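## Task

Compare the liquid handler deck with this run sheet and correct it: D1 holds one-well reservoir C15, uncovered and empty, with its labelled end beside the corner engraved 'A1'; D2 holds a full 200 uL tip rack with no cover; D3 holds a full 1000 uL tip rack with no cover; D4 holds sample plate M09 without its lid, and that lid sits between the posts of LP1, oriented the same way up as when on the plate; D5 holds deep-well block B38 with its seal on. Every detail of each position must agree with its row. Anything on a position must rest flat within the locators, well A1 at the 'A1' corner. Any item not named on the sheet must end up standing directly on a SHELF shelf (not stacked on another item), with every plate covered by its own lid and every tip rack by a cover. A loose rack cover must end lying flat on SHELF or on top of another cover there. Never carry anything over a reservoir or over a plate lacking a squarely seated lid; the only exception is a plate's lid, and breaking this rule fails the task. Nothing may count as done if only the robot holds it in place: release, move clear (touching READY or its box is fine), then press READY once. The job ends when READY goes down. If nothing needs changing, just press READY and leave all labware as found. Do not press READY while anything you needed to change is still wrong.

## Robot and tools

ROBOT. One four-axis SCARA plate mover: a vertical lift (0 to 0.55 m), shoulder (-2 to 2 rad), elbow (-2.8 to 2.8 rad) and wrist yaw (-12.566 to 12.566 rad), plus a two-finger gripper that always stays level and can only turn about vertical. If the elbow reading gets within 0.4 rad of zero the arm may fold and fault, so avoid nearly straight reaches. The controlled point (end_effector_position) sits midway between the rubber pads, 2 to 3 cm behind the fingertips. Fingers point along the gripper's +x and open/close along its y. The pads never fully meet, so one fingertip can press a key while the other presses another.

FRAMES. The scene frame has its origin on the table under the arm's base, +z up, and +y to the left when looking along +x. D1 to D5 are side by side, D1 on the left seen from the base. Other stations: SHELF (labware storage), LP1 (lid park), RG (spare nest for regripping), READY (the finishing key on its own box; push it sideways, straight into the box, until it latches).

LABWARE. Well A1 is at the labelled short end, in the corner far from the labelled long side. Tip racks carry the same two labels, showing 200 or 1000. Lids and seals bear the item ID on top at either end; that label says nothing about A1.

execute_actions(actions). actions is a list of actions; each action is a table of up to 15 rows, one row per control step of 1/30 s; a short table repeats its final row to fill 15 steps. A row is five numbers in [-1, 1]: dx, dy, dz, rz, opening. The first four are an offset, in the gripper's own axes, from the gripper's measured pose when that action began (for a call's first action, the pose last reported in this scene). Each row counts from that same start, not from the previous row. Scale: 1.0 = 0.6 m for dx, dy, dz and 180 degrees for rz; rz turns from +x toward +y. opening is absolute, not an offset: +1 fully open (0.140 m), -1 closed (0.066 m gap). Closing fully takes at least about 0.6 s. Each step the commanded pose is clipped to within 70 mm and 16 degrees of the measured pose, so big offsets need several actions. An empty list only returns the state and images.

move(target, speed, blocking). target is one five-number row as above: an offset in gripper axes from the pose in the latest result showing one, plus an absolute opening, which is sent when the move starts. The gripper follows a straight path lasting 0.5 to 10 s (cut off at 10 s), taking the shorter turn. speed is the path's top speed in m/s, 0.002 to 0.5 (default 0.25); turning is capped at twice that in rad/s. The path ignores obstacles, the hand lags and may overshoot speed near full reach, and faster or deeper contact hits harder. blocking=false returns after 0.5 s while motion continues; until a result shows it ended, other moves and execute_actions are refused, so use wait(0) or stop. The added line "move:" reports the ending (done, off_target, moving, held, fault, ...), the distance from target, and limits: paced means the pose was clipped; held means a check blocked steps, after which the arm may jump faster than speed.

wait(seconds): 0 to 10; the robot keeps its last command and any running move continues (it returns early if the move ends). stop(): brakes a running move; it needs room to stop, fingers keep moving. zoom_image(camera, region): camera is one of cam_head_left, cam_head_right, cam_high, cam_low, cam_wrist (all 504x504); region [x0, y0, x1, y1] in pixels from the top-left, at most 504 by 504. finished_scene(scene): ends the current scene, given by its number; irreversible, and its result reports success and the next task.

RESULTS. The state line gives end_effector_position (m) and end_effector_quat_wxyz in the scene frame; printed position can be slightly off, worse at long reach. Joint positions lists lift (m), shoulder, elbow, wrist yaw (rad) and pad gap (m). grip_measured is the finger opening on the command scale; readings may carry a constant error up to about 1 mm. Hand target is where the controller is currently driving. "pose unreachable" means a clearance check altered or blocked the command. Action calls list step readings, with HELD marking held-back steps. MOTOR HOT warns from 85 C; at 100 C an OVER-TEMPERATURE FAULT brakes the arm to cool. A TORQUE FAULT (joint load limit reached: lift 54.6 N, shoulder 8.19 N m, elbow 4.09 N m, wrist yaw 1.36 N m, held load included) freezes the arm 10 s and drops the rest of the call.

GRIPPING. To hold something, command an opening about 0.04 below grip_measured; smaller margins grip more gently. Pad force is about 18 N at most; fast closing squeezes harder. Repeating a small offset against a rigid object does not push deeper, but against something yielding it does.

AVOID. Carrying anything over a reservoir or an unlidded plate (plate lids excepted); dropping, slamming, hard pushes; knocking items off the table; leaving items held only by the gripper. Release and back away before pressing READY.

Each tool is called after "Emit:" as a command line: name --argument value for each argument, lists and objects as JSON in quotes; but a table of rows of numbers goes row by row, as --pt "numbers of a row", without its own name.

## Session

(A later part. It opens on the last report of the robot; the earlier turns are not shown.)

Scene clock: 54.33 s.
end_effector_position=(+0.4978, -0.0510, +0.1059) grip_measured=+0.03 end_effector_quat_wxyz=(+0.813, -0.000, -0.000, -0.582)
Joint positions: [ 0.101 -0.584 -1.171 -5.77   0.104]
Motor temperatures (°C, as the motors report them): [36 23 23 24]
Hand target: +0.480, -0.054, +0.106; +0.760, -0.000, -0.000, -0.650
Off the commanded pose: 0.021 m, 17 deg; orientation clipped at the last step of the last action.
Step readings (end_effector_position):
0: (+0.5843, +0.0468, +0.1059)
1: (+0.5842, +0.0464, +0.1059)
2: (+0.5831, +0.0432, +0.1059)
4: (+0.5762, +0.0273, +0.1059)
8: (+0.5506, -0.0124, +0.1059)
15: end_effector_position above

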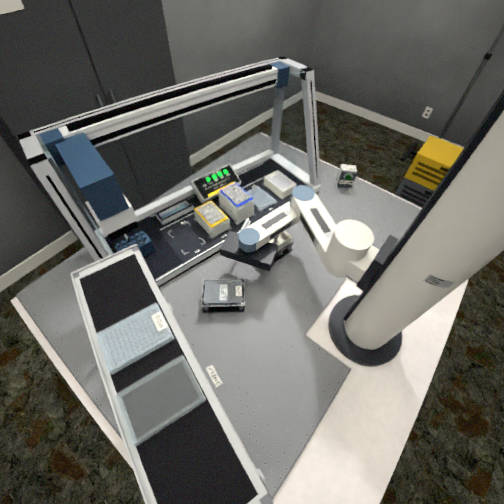

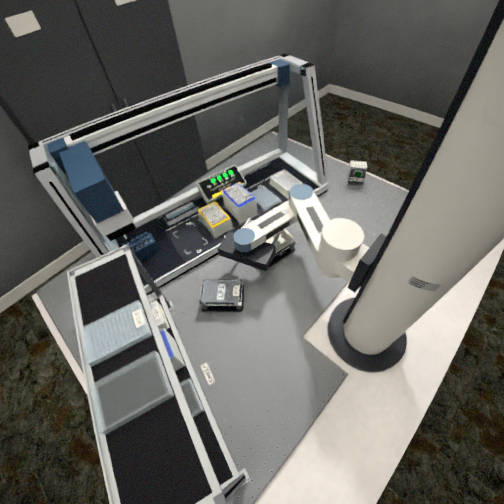

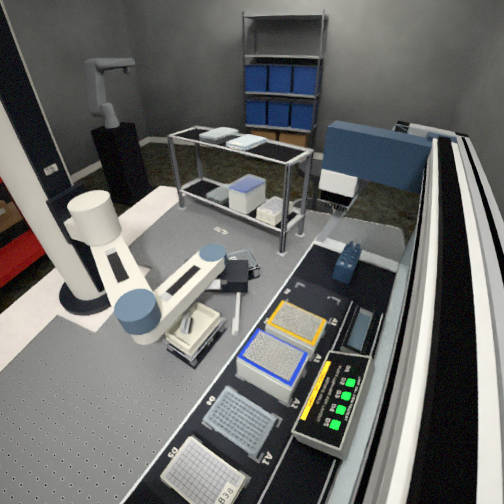

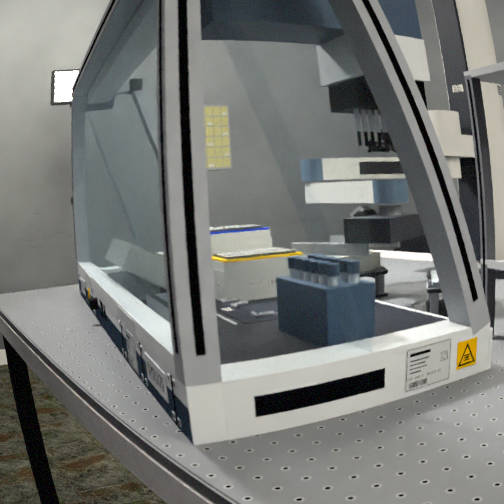

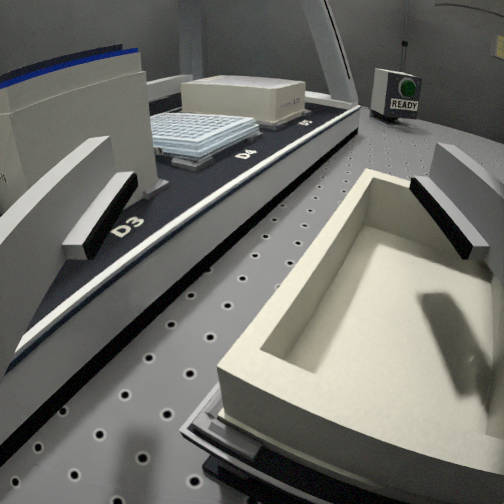

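Emit:
execute_actions --actions '[[[-0.02153,-0.0858,0,-0.17157,0.03],[-0.02153,-0.0858,0,-0.17157,0.03],[-0.02153,-0.0858,0,-0.17157,0.03],[-0.02153,-0.0858,0,-0.17157,0.03],[-0.02153,-0.0858,0,-0.17157,0.03],[-0.02153,-0.0858,-0.002,-0.17157,0.03],[-0.02153,-0.0858,-0.005,-0.17157,0.03],[-0.02153,-0.0858,-0.009,-0.17157,0.03],[-0.02153,-0.0858,-0.016,-0.17157,0.03],[-0.02153,-0.0858,-0.023,-0.17157,-0.05],[-0.02153,-0.0858,-0.03,-0.17157,-0.15],[-0.02153,-0.0858,-0.03467,-0.17157,-0.25],[-0.02153,-0.0858,-0.03467,-0.17157,-0.33],[-0.02153,-0.0858,-0.03467,-0.17157,-0.4],[-0.02153,-0.0858,-0.03467,-0.17157,-0.43]]]'

Scene clock: 55.73 s.
end_effector_position=(+0.4449, -0.0554, +0.0848) grip_measured=-0.41 end_effector_quat_wxyz=(+0.629, -0.000, -0.000, -0.777)
Joint positions: [ 0.08  -0.566 -1.27  -6.229  0.088]
Motor temperatures (°C, as the motors report them): [36 23 23 24]
Hand target: +0.445, -0.055, +0.085; +0.629, -0.000, -0.000, -0.777
Off the commanded pose: 0.000 m, 0 deg.
Step readings (end_effector_position):
0: (+0.4800, -0.0536, +0.1059)
1: (+0.4796, -0.0536, +0.1059)
2: (+0.4766, -0.0538, +0.1059)
4: (+0.4613, -0.0534, +0.1059)
8: (+0.4455, -0.0551, +0.1039)
15: end_effector_position above

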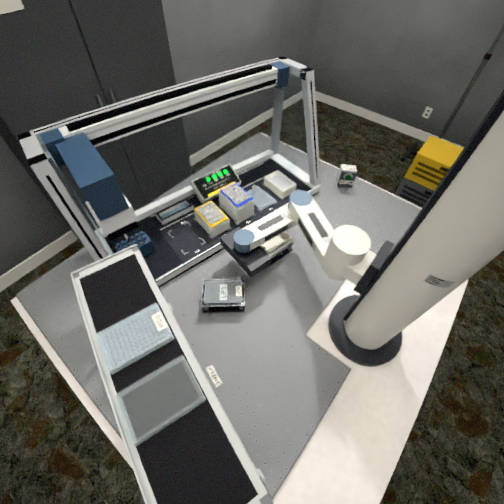

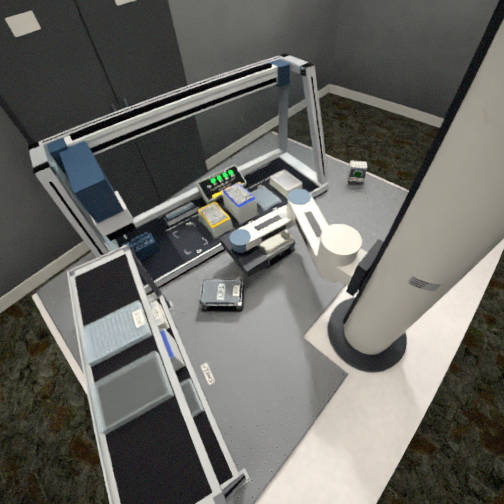

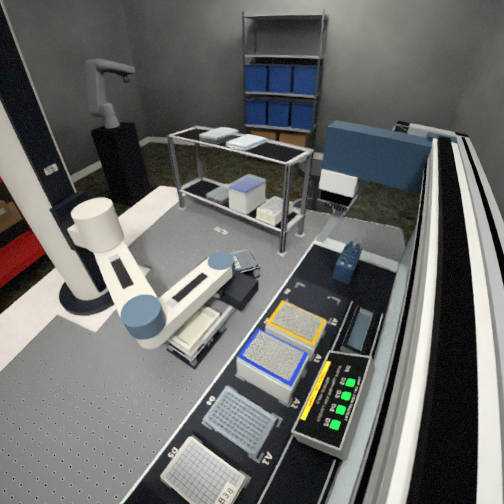

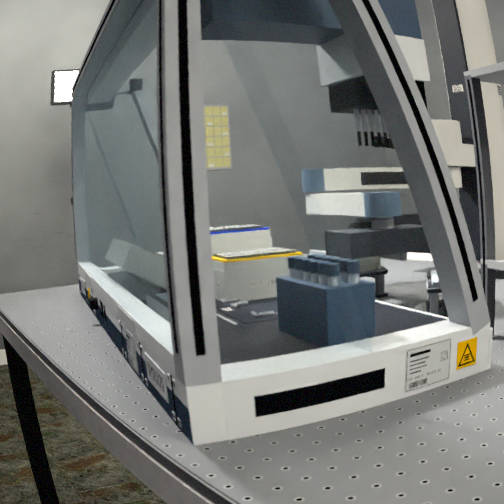

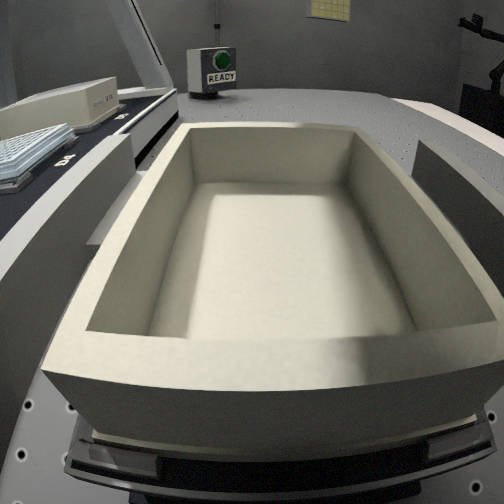

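Emit:
execute_actions --actions '[[[0,0,0.0005,0,-0.49],[0,0,0.0005,0,-0.53],[0,0,0.0005,0,-0.56],[0,0,0.0005,0,-0.58],[0,0,0.0005,0,-0.58],[0,0,0.003,0,-0.58],[0,0,0.009,0,-0.58],[0,0,0.016,0,-0.58],[0,0,0.022,0,-0.58],[0,0,0.0253,0,-0.58],[-0.01128,0.01938,0.0253,0.03333,-0.58],[-0.02762,0.03285,0.0253,0.06111,-0.58],[-0.04903,0.04598,0.0253,0.08889,-0.58],[-0.0724,0.0548,0.0253,0.11111,-0.58],[-0.09683,0.06323,0.0253,0.13333,-0.58]]]'

Scene clock: 57.50 s.
end_effector_position=(+0.4649, -0.0415, +0.1000) grip_measured=-0.53 end_effector_quat_wxyz=(+0.698, -0.000, -0.000, -0.716)
Joint positions: [ 0.095 -0.509 -1.266 -6.103  0.083]
Motor temperatures (°C, as the motors report them): [36 23 23 24]
Hand target: +0.484, -0.006, +0.100; +0.772, -0.000, -0.000, -0.636
Off the commanded pose: 0.046 m, 13 deg; orientation clipped at the last step of the last action.
Step readings (end_effector_position):
0: (+0.4449, -0.0554, +0.0850)
1: (+0.4449, -0.0554, +0.0850)
2: (+0.4449, -0.0554, +0.0850)
4: (+0.4449, -0.0555, +0.0850)
8: (+0.4449, -0.0555, +0.0889)
15: end_effector_position above

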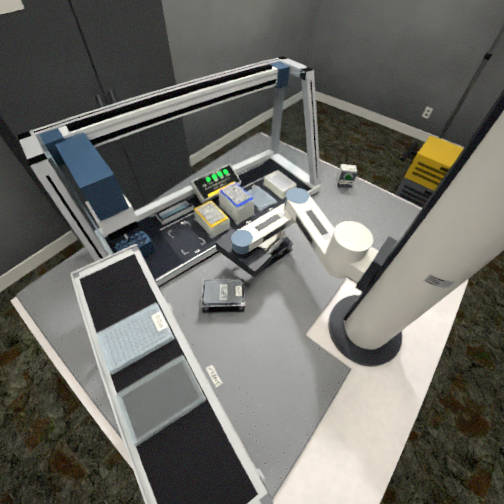

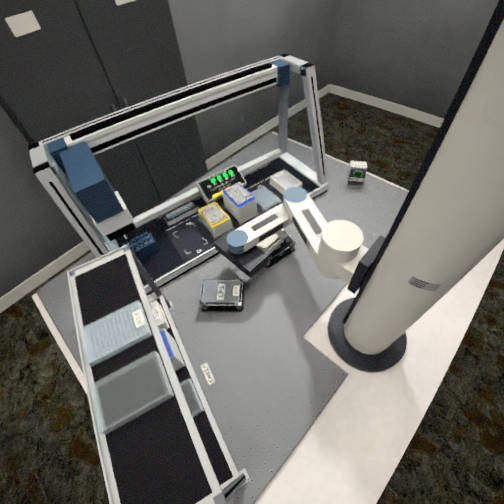

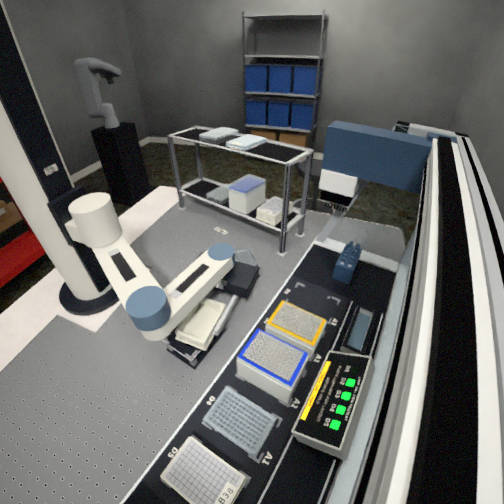

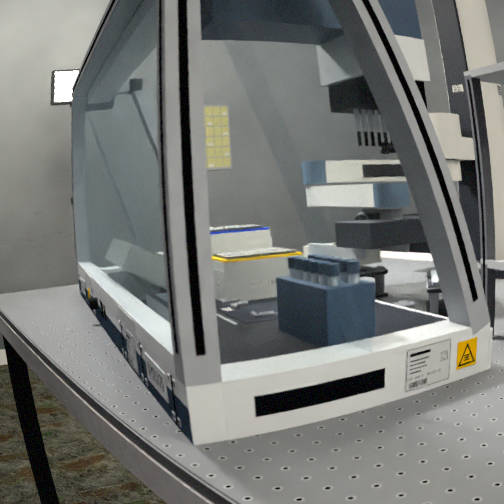

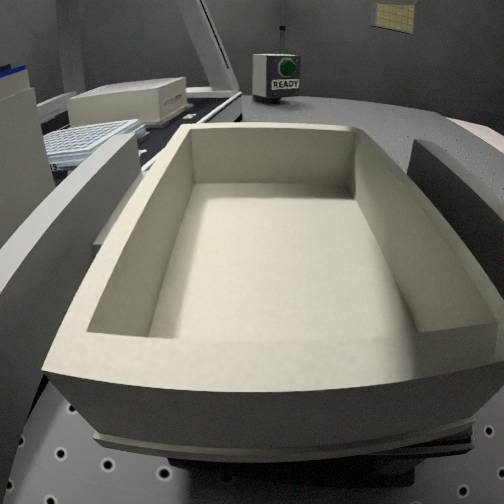

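Emit:
execute_actions --actions '[[[-0.08777,0.06597,0,0.125,-0.58],[-0.11118,0.07912,0,0.14722,-0.58],[-0.13328,0.08467,0,0.15833,-0.58],[-0.15878,0.09698,0,0.17778,-0.58],[-0.18577,0.11212,0,0.20278,-0.58],[-0.21197,0.1261,0,0.22722,-0.58],[-0.23422,0.13918,0,0.25167,-0.58],[-0.25325,0.15128,0,0.27611,-0.58],[-0.26735,0.16235,0,0.30056,-0.58],[-0.28225,0.17228,0,0.325,-0.58],[-0.29787,0.18105,0,0.34944,-0.58],[-0.31412,0.1886,0,0.37389,-0.58],[-0.3309,0.19487,0,0.39833,-0.58],[-0.34812,0.2015,0,0.42278,-0.58],[-0.35935,0.20692,0,0.43917,-0.58]]]'

Scene clock: 59.70 s.
end_effector_position=(+0.5695, +0.1492, +0.1000) grip_measured=-0.53 end_effector_quat_wxyz=(+0.980, -0.000, -0.000, -0.197)
Joint positions: [ 0.095 -0.13  -1.39  -5.16   0.083]
Motor temperatures (°C, as the motors report them): [36 23 23 24]
Hand target: +0.582, +0.168, +0.100; +0.993, -0.000, -0.000, -0.119
Off the commanded pose: 0.033 m, 10 deg.
Step readings (end_effector_position):
0: (+0.4836, -0.0055, +0.1000)
1: (+0.4839, -0.0053, +0.1000)
2: (+0.4871, -0.0030, +0.1000)
4: (+0.4985, +0.0102, +0.1000)
8: (+0.5181, +0.0607, +0.1000)
15: end_effector_position above

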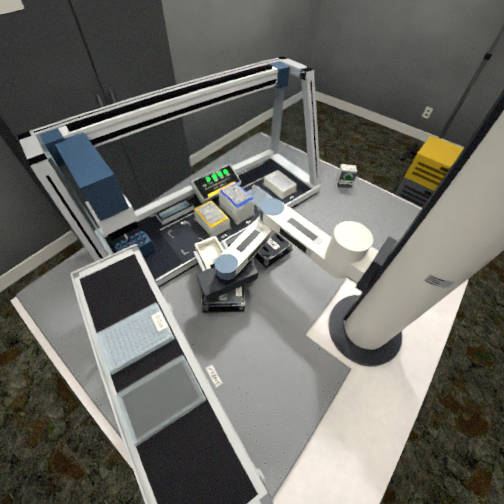

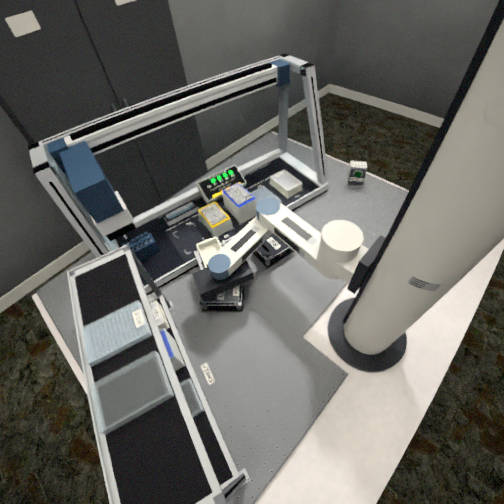

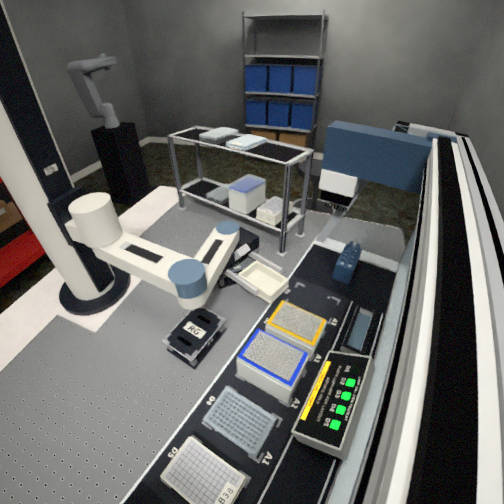

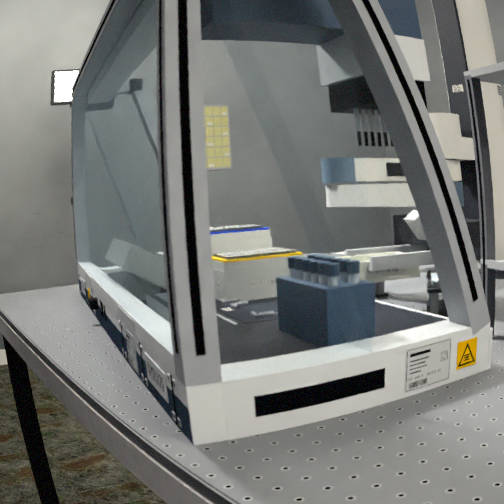

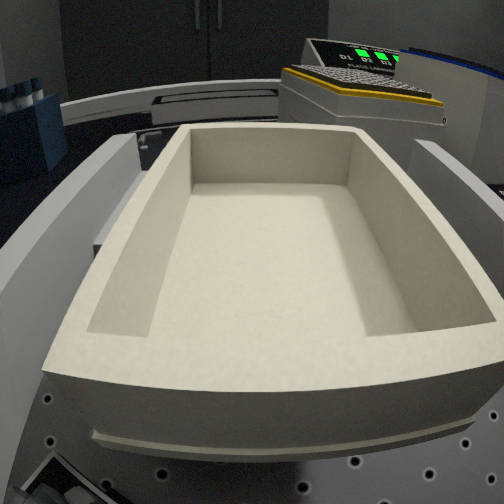

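Emit:
execute_actions --actions '[[[0.01908,0.04905,0,0.05761,-0.58],[0.03548,0.05205,0,0.05761,-0.58],[0.05517,0.05563,0,0.05761,-0.58],[0.07647,0.05953,-0.001,0.05761,-0.58],[0.09778,0.06343,-0.002,0.05761,-0.58],[0.1191,0.06733,-0.004,0.05761,-0.58],[0.14042,0.07123,-0.006,0.05761,-0.58],[0.16008,0.07483,-0.008,0.05761,-0.58],[0.17975,0.07843,-0.01,0.05761,-0.58],[0.19778,0.08173,-0.01167,0.05761,-0.58],[0.21255,0.08443,-0.01167,0.05761,-0.58],[0.22567,0.08683,-0.01167,0.05761,-0.58],[0.23387,0.08833,-0.01167,0.05761,-0.58],[0.24042,0.08953,-0.01167,0.05761,-0.58]]]'

Scene clock: 60.87 s.
end_effector_position=(+0.7071, +0.1368, +0.0930) grip_measured=-0.53 end_effector_quat_wxyz=(+0.994, -0.000, -0.000, -0.112)
Joint positions: [ 0.088 -0.146 -1.942 -4.421  0.083]
Motor temperatures (°C, as the motors report them): [36 23 23 24]
Hand target: +0.718, +0.141, +0.093; +0.994, -0.000, -0.000, -0.108
Off the commanded pose: 0.017 m, 1 deg.
Step readings (end_effector_position):
0: (+0.5823, +0.1683, +0.1000)
1: (+0.5826, +0.1685, +0.1000)
2: (+0.5856, +0.1699, +0.1000)
4: (+0.6008, +0.1702, +0.1000)
8: (+0.6422, +0.1544, +0.0982)
15: end_effector_position above

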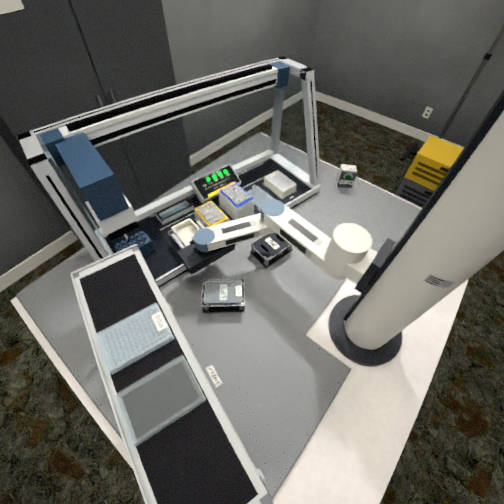

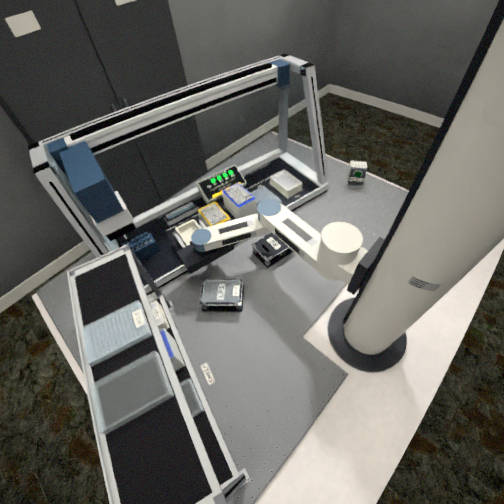

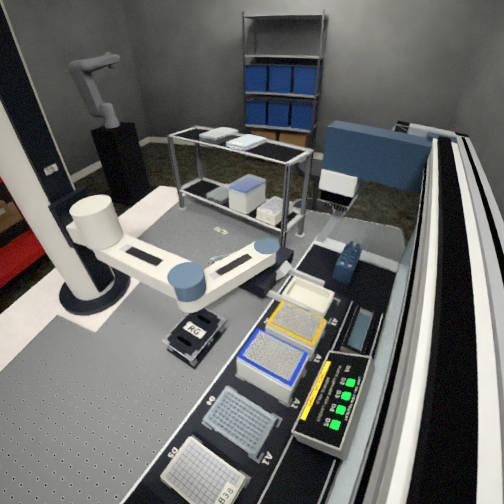

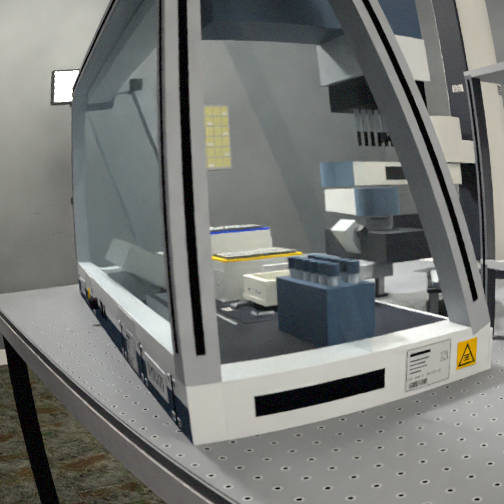

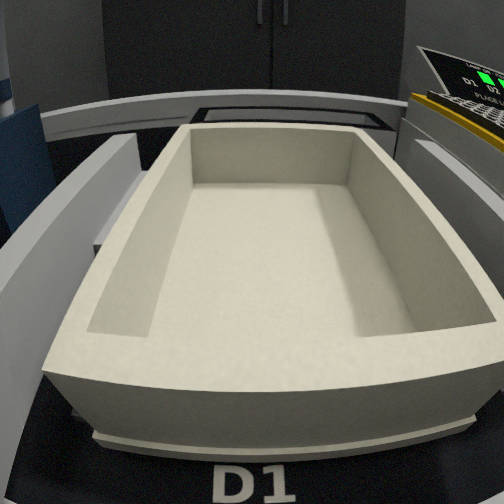

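Emit:
zoom_image --camera "cam_low" --region '[230, 260, 300, 320]'

Emit:
wait --seconds 0.1

Emit:
zoom_image --camera "cam_wrist" --region '[50, 410, 190, 494]'

Emit:
zoom_image --camera "cam_wrist" --region '[364, 400, 504, 484]'

Region (230, 260, 300, 320) of cam_low's 504x504 image, scaled by 7.200, with more detail than that image has; it fills the top 432 rows of this view, and the rest is white.

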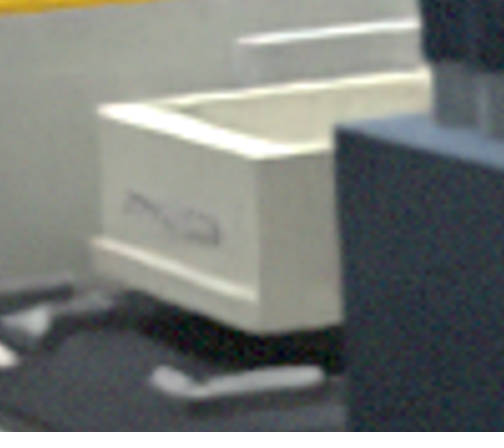

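Scene clock: 61.17 s.
end_effector_position=(+0.7179, +0.1408, +0.0930) grip_measured=-0.53 end_effector_quat_wxyz=(+0.994, -0.000, -0.000, -0.108)
Joint positions: [ 0.088 -0.115 -2.018 -4.366  0.083]
Motor temperatures (°C, as the motors report them): [36 23 23 24]
Hand target: +0.718, +0.141, +0.093; +0.994, -0.000, -0.000, -0.108
Off the commanded pose: 0.006 m, 0 deg.
wait: 0.10 s; at rest by 0.07 s

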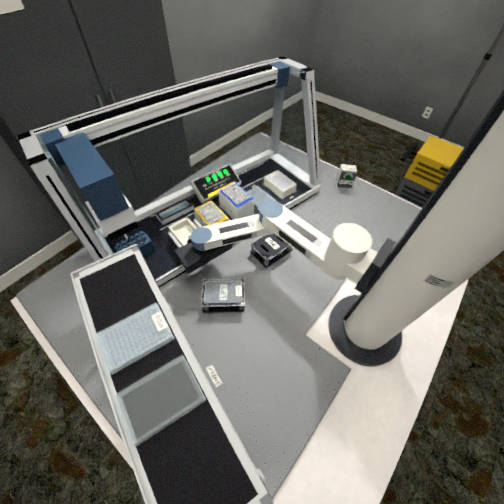

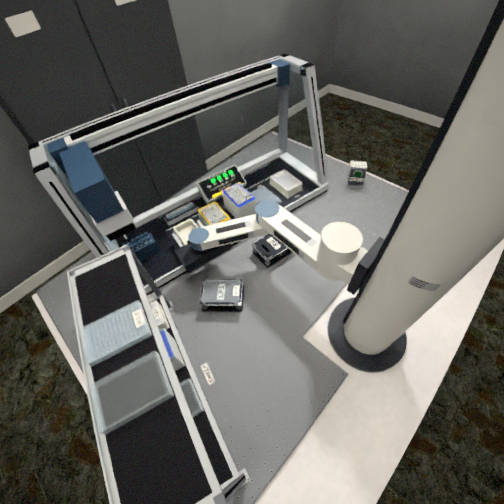

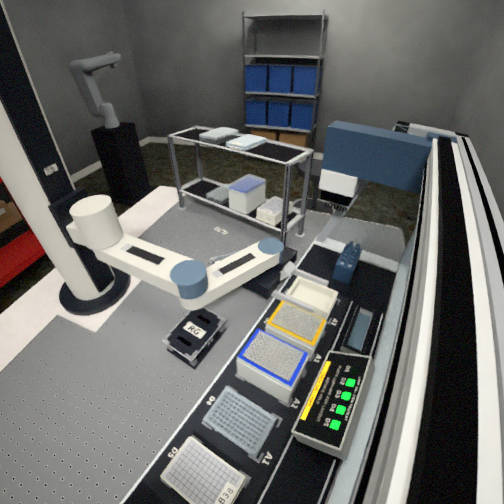

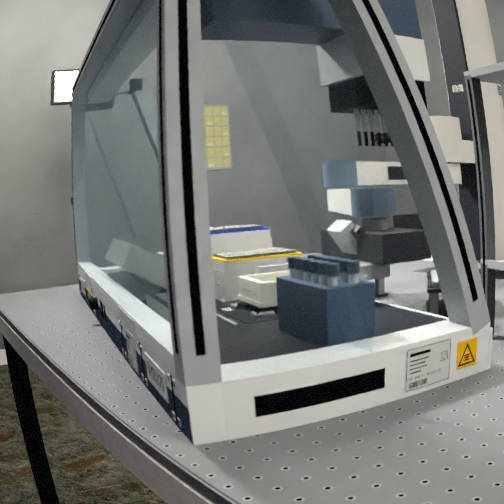

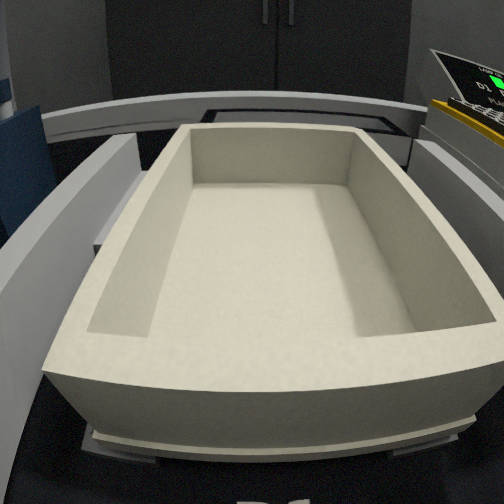

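Region (50, 410, 190, 494) of cam_wrist's 504x504 image, scaled by 3.600, with more detail than that image has; it fills the top 302 rows of this view, and the rest is white.

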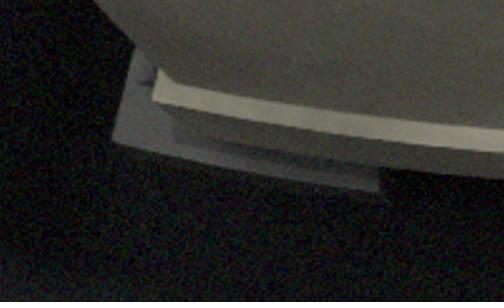

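Region (364, 400, 504, 484) of cam_wrist's 504x504 image, scaled by 3.600, with more detail than that image has; it fills the top 302 rows of this view, and the rest is white.

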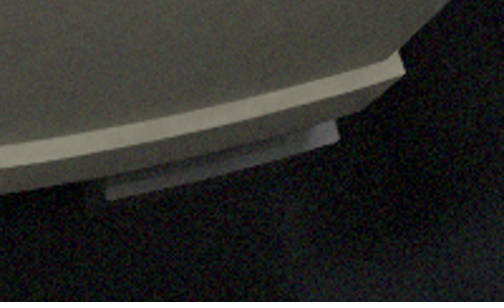

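Emit:
execute_actions --actions '[[[0.006,0.004,-0.001,0,-0.58],[0.008,0.0057,-0.003,0,-0.58],[0.008,0.0057,-0.005,0,-0.58],[0.008,0.0057,-0.007,0,-0.58],[0.008,0.0057,-0.0095,0,-0.58],[0.008,0.0057,-0.012,0,-0.58],[0.008,0.0057,-0.0143,0,-0.58],[0.008,0.0057,-0.016,0,-0.58],[0.008,0.0057,-0.0172,0,-0.58],[0.008,0.0057,-0.0172,0,-0.565],[0.008,0.0057,-0.0172,0,-0.545],[0.008,0.0057,-0.0172,0,-0.5],[0.008,0.0057,-0.0172,0,-0.35],[0.008,0.0057,-0.0172,0,-0.135]],[[-0.003,0,0.005,0,-0.135],[-0.008,0,0.012,0,-0.135],[-0.016,0,0.02,0,-0.135],[-0.028,0,0.026,0,-0.135],[-0.043,0,0.029,0,-0.135],[-0.06,0,0.029,0,-0.135],[-0.078,0,0.029,0,-0.135],[-0.097,0,0.029,0,-0.135],[-0.116,0,0.029,0,-0.135],[-0.135,0,0.029,0,-0.135],[-0.153,0,0.029,0,-0.135],[-0.169,0,0.029,0,-0.135],[-0.182,0,0.029,0,-0.135],[-0.191,0,0.029,0,-0.135],[-0.195,0,0.029,0,-0.135]]]'

Scene clock: 63.40 s.
end_effector_position=(+0.6281, +0.1671, +0.1001) grip_measured=-0.14 end_effector_quat_wxyz=(+0.994, -0.000, -0.000, -0.107)
Joint positions: [ 0.095 -0.143 -1.592 -4.763  0.098]
Motor temperatures (°C, as the motors report them): [36 23 23 24]
Hand target: +0.613, +0.169, +0.100; +0.994, -0.000, -0.000, -0.108
Off the commanded pose: 0.019 m, 0 deg.
Step readings (end_effector_position; steps 1 to 15: 1st action; 16 to 30: 2nd action):
0: (+0.7178, +0.1408, +0.0930)
1: (+0.7180, +0.1408, +0.0930)
2: (+0.7196, +0.1413, +0.0927)
4: (+0.7230, +0.1429, +0.0903)
8: (+0.7233, +0.1430, +0.0845)
15: (+0.7233, +0.1430, +0.0827)
16: (+0.7232, +0.1430, +0.0828)
17: (+0.7223, +0.1432, +0.0842)
19: (+0.7174, +0.1444, +0.0915)
23: (+0.6927, +0.1515, +0.1002)
30: end_effector_position above

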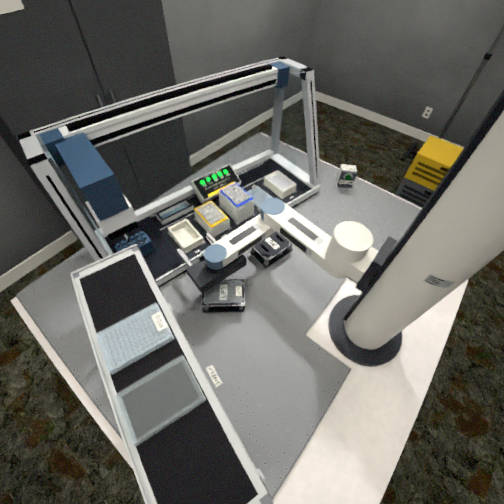

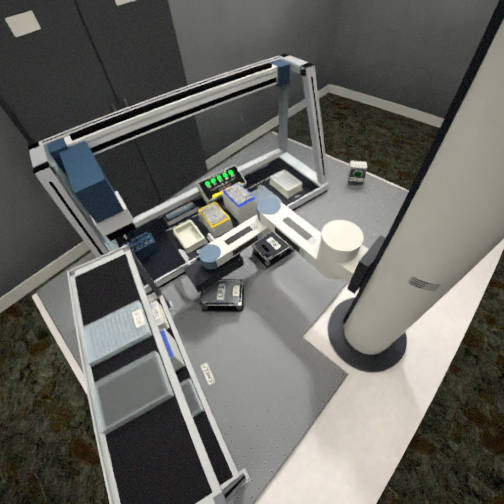

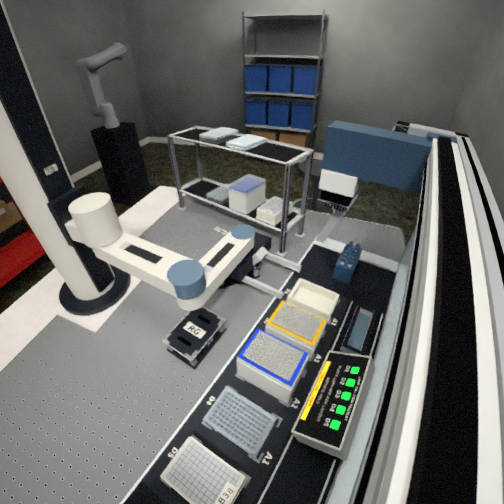

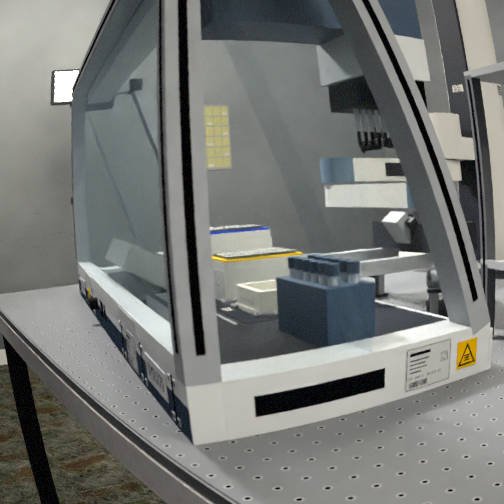

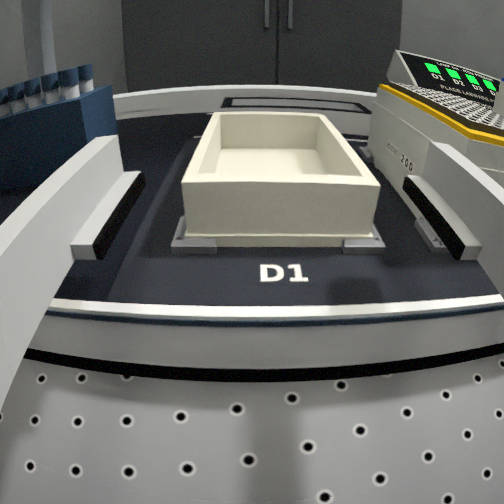

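Emit:
zoom_image --camera "cam_wrist" --region '[160, 100, 400, 270]'

Emit:
zoom_image --camera "cam_low" --region '[215, 265, 295, 330]'

Region (160, 100, 400, 270) of cam_wrist's 504x504 image, scaled by 2.100, with more detail than that image has; it fills the top 357 rows of this view, and the rest is white.

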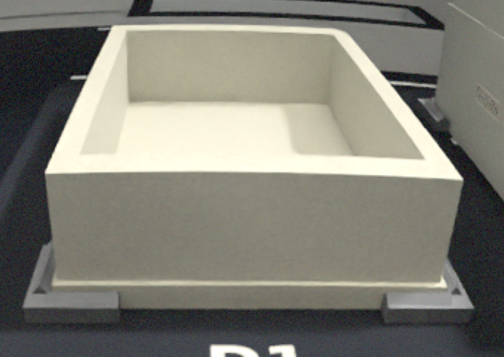

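Region (215, 265, 295, 330) of cam_low's 504x504 image, scaled by 6.300, with more detail than that image has; it fills the top 410 rows of this view, and the rest is white.

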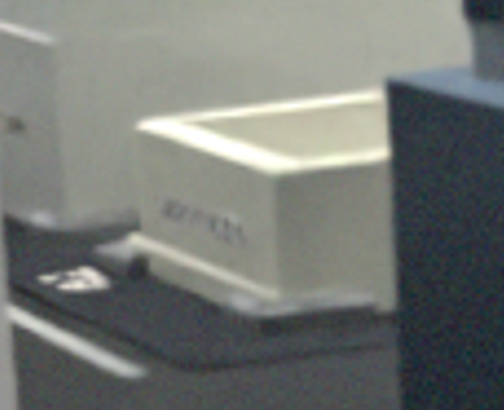

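Emit:
move --target '[-0.0184, -0.62563, -0.022, 0, -0.135]' --speed 0.5

Scene clock: 65.40 s.
end_effector_position=(+0.5378, -0.1978, +0.0869) grip_measured=-0.13 end_effector_quat_wxyz=(+0.994, -0.000, -0.000, -0.107)
Joint positions: [ 0.082 -1.522 -1.135 -3.842  0.098]
Motor temperatures (°C, as the motors report them): [36 23 23 24]
Hand target: +0.538, -0.198, +0.087; +0.994, -0.000, -0.000, -0.107
Off the commanded pose: 0.001 m, 0 deg.
move: done; limits=paced

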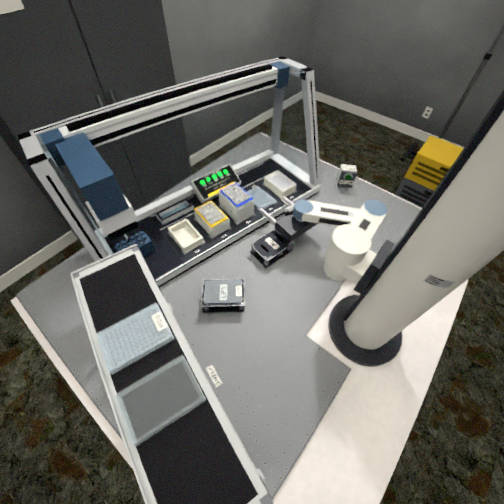

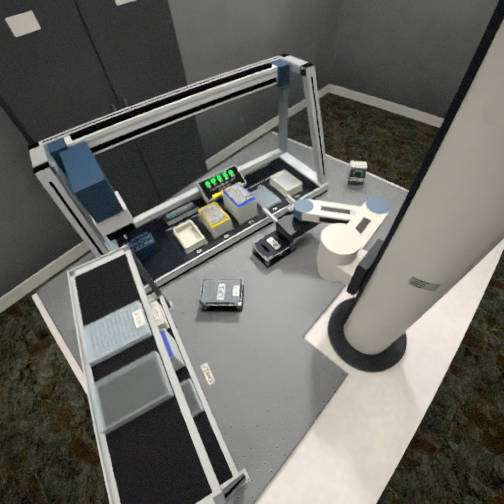

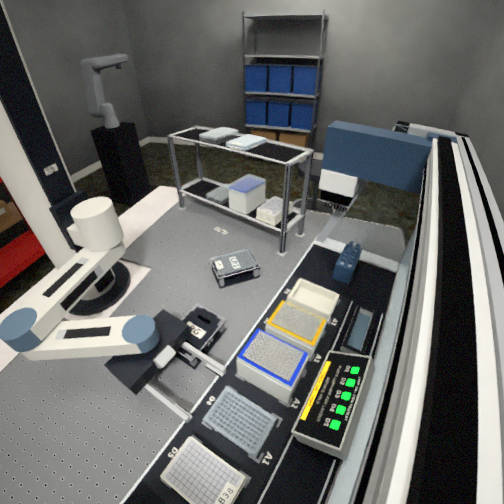

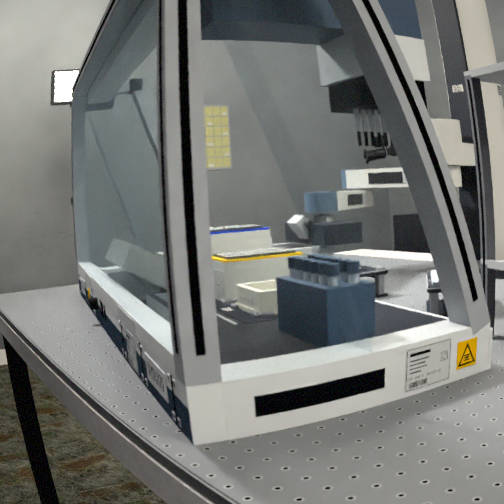

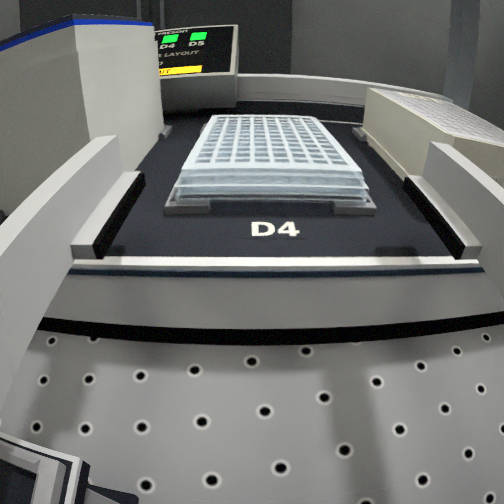

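Emit:
zoom_image --camera "cam_wrist" --region '[150, 100, 390, 240]'

Region (150, 100, 390, 240) of cam_wrist's 504x504 image, scaled by 2.100, with more detail than that image has; it fills the top 294 rows of this view, and the rest is white.

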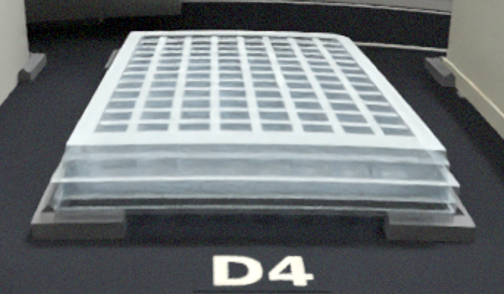

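Emit:
move --target '[0.17417, 0.0003, -0.0265, 0, -0.135]' --speed 0.3

Emit:
zoom_image --camera "cam_wrist" --region '[20, 360, 180, 480]'

Emit:
zoom_image --camera "cam_wrist" --region '[344, 340, 504, 460]'

Scene clock: 67.00 s.
end_effector_position=(+0.6399, -0.2198, +0.0710) grip_measured=-0.13 end_effector_quat_wxyz=(+0.994, -0.000, -0.000, -0.108)
Joint positions: [ 0.066 -1.209 -1.628 -3.662  0.098]
Motor temperatures (°C, as the motors report them): [36 23 23 24]
Hand target: +0.640, -0.220, +0.071; +0.994, -0.000, -0.000, -0.107
Off the commanded pose: 0.000 m, 0 deg.
move: done

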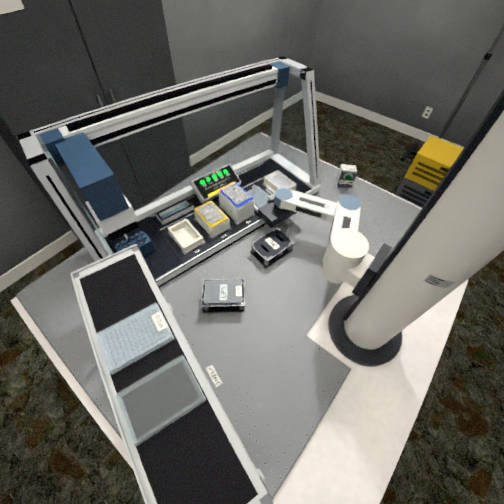

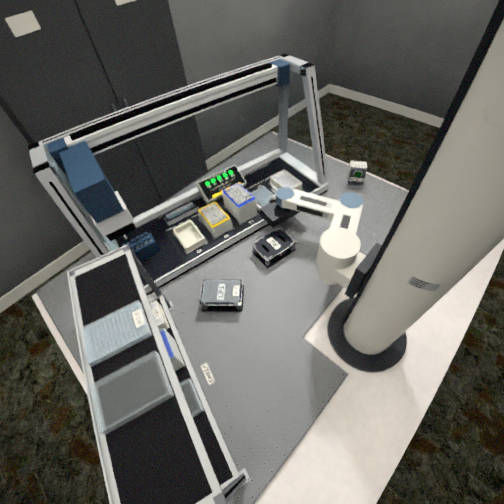

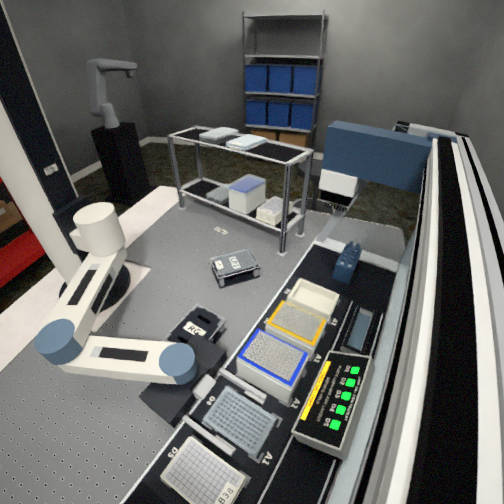

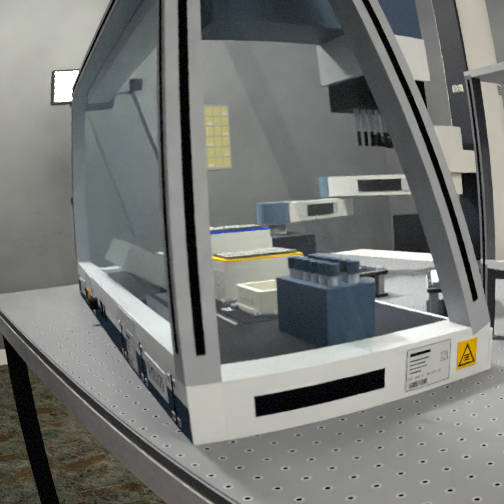

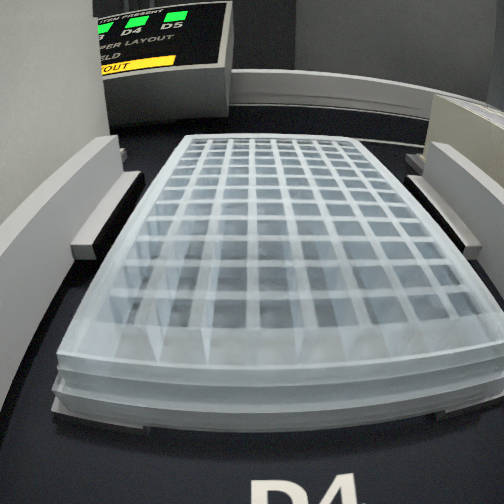

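Region (20, 360, 180, 480) of cam_wrist's 504x504 image, scaled by 3.150, with more detail than that image has; it fills the top 378 rows of this view, and the rest is white.

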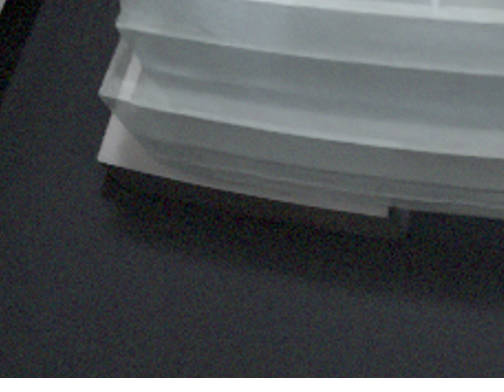

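Region (344, 340, 504, 460) of cam_wrist's 504x504 image, scaled by 3.150, with more detail than that image has; it fills the top 378 rows of this view, and the rest is white.

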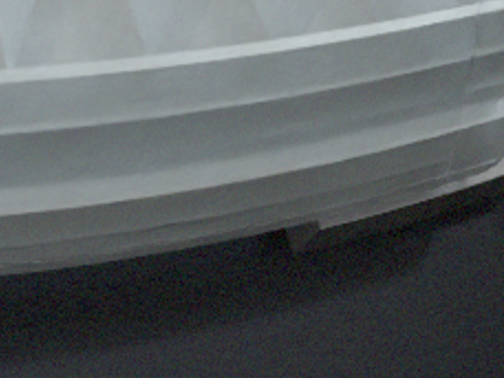

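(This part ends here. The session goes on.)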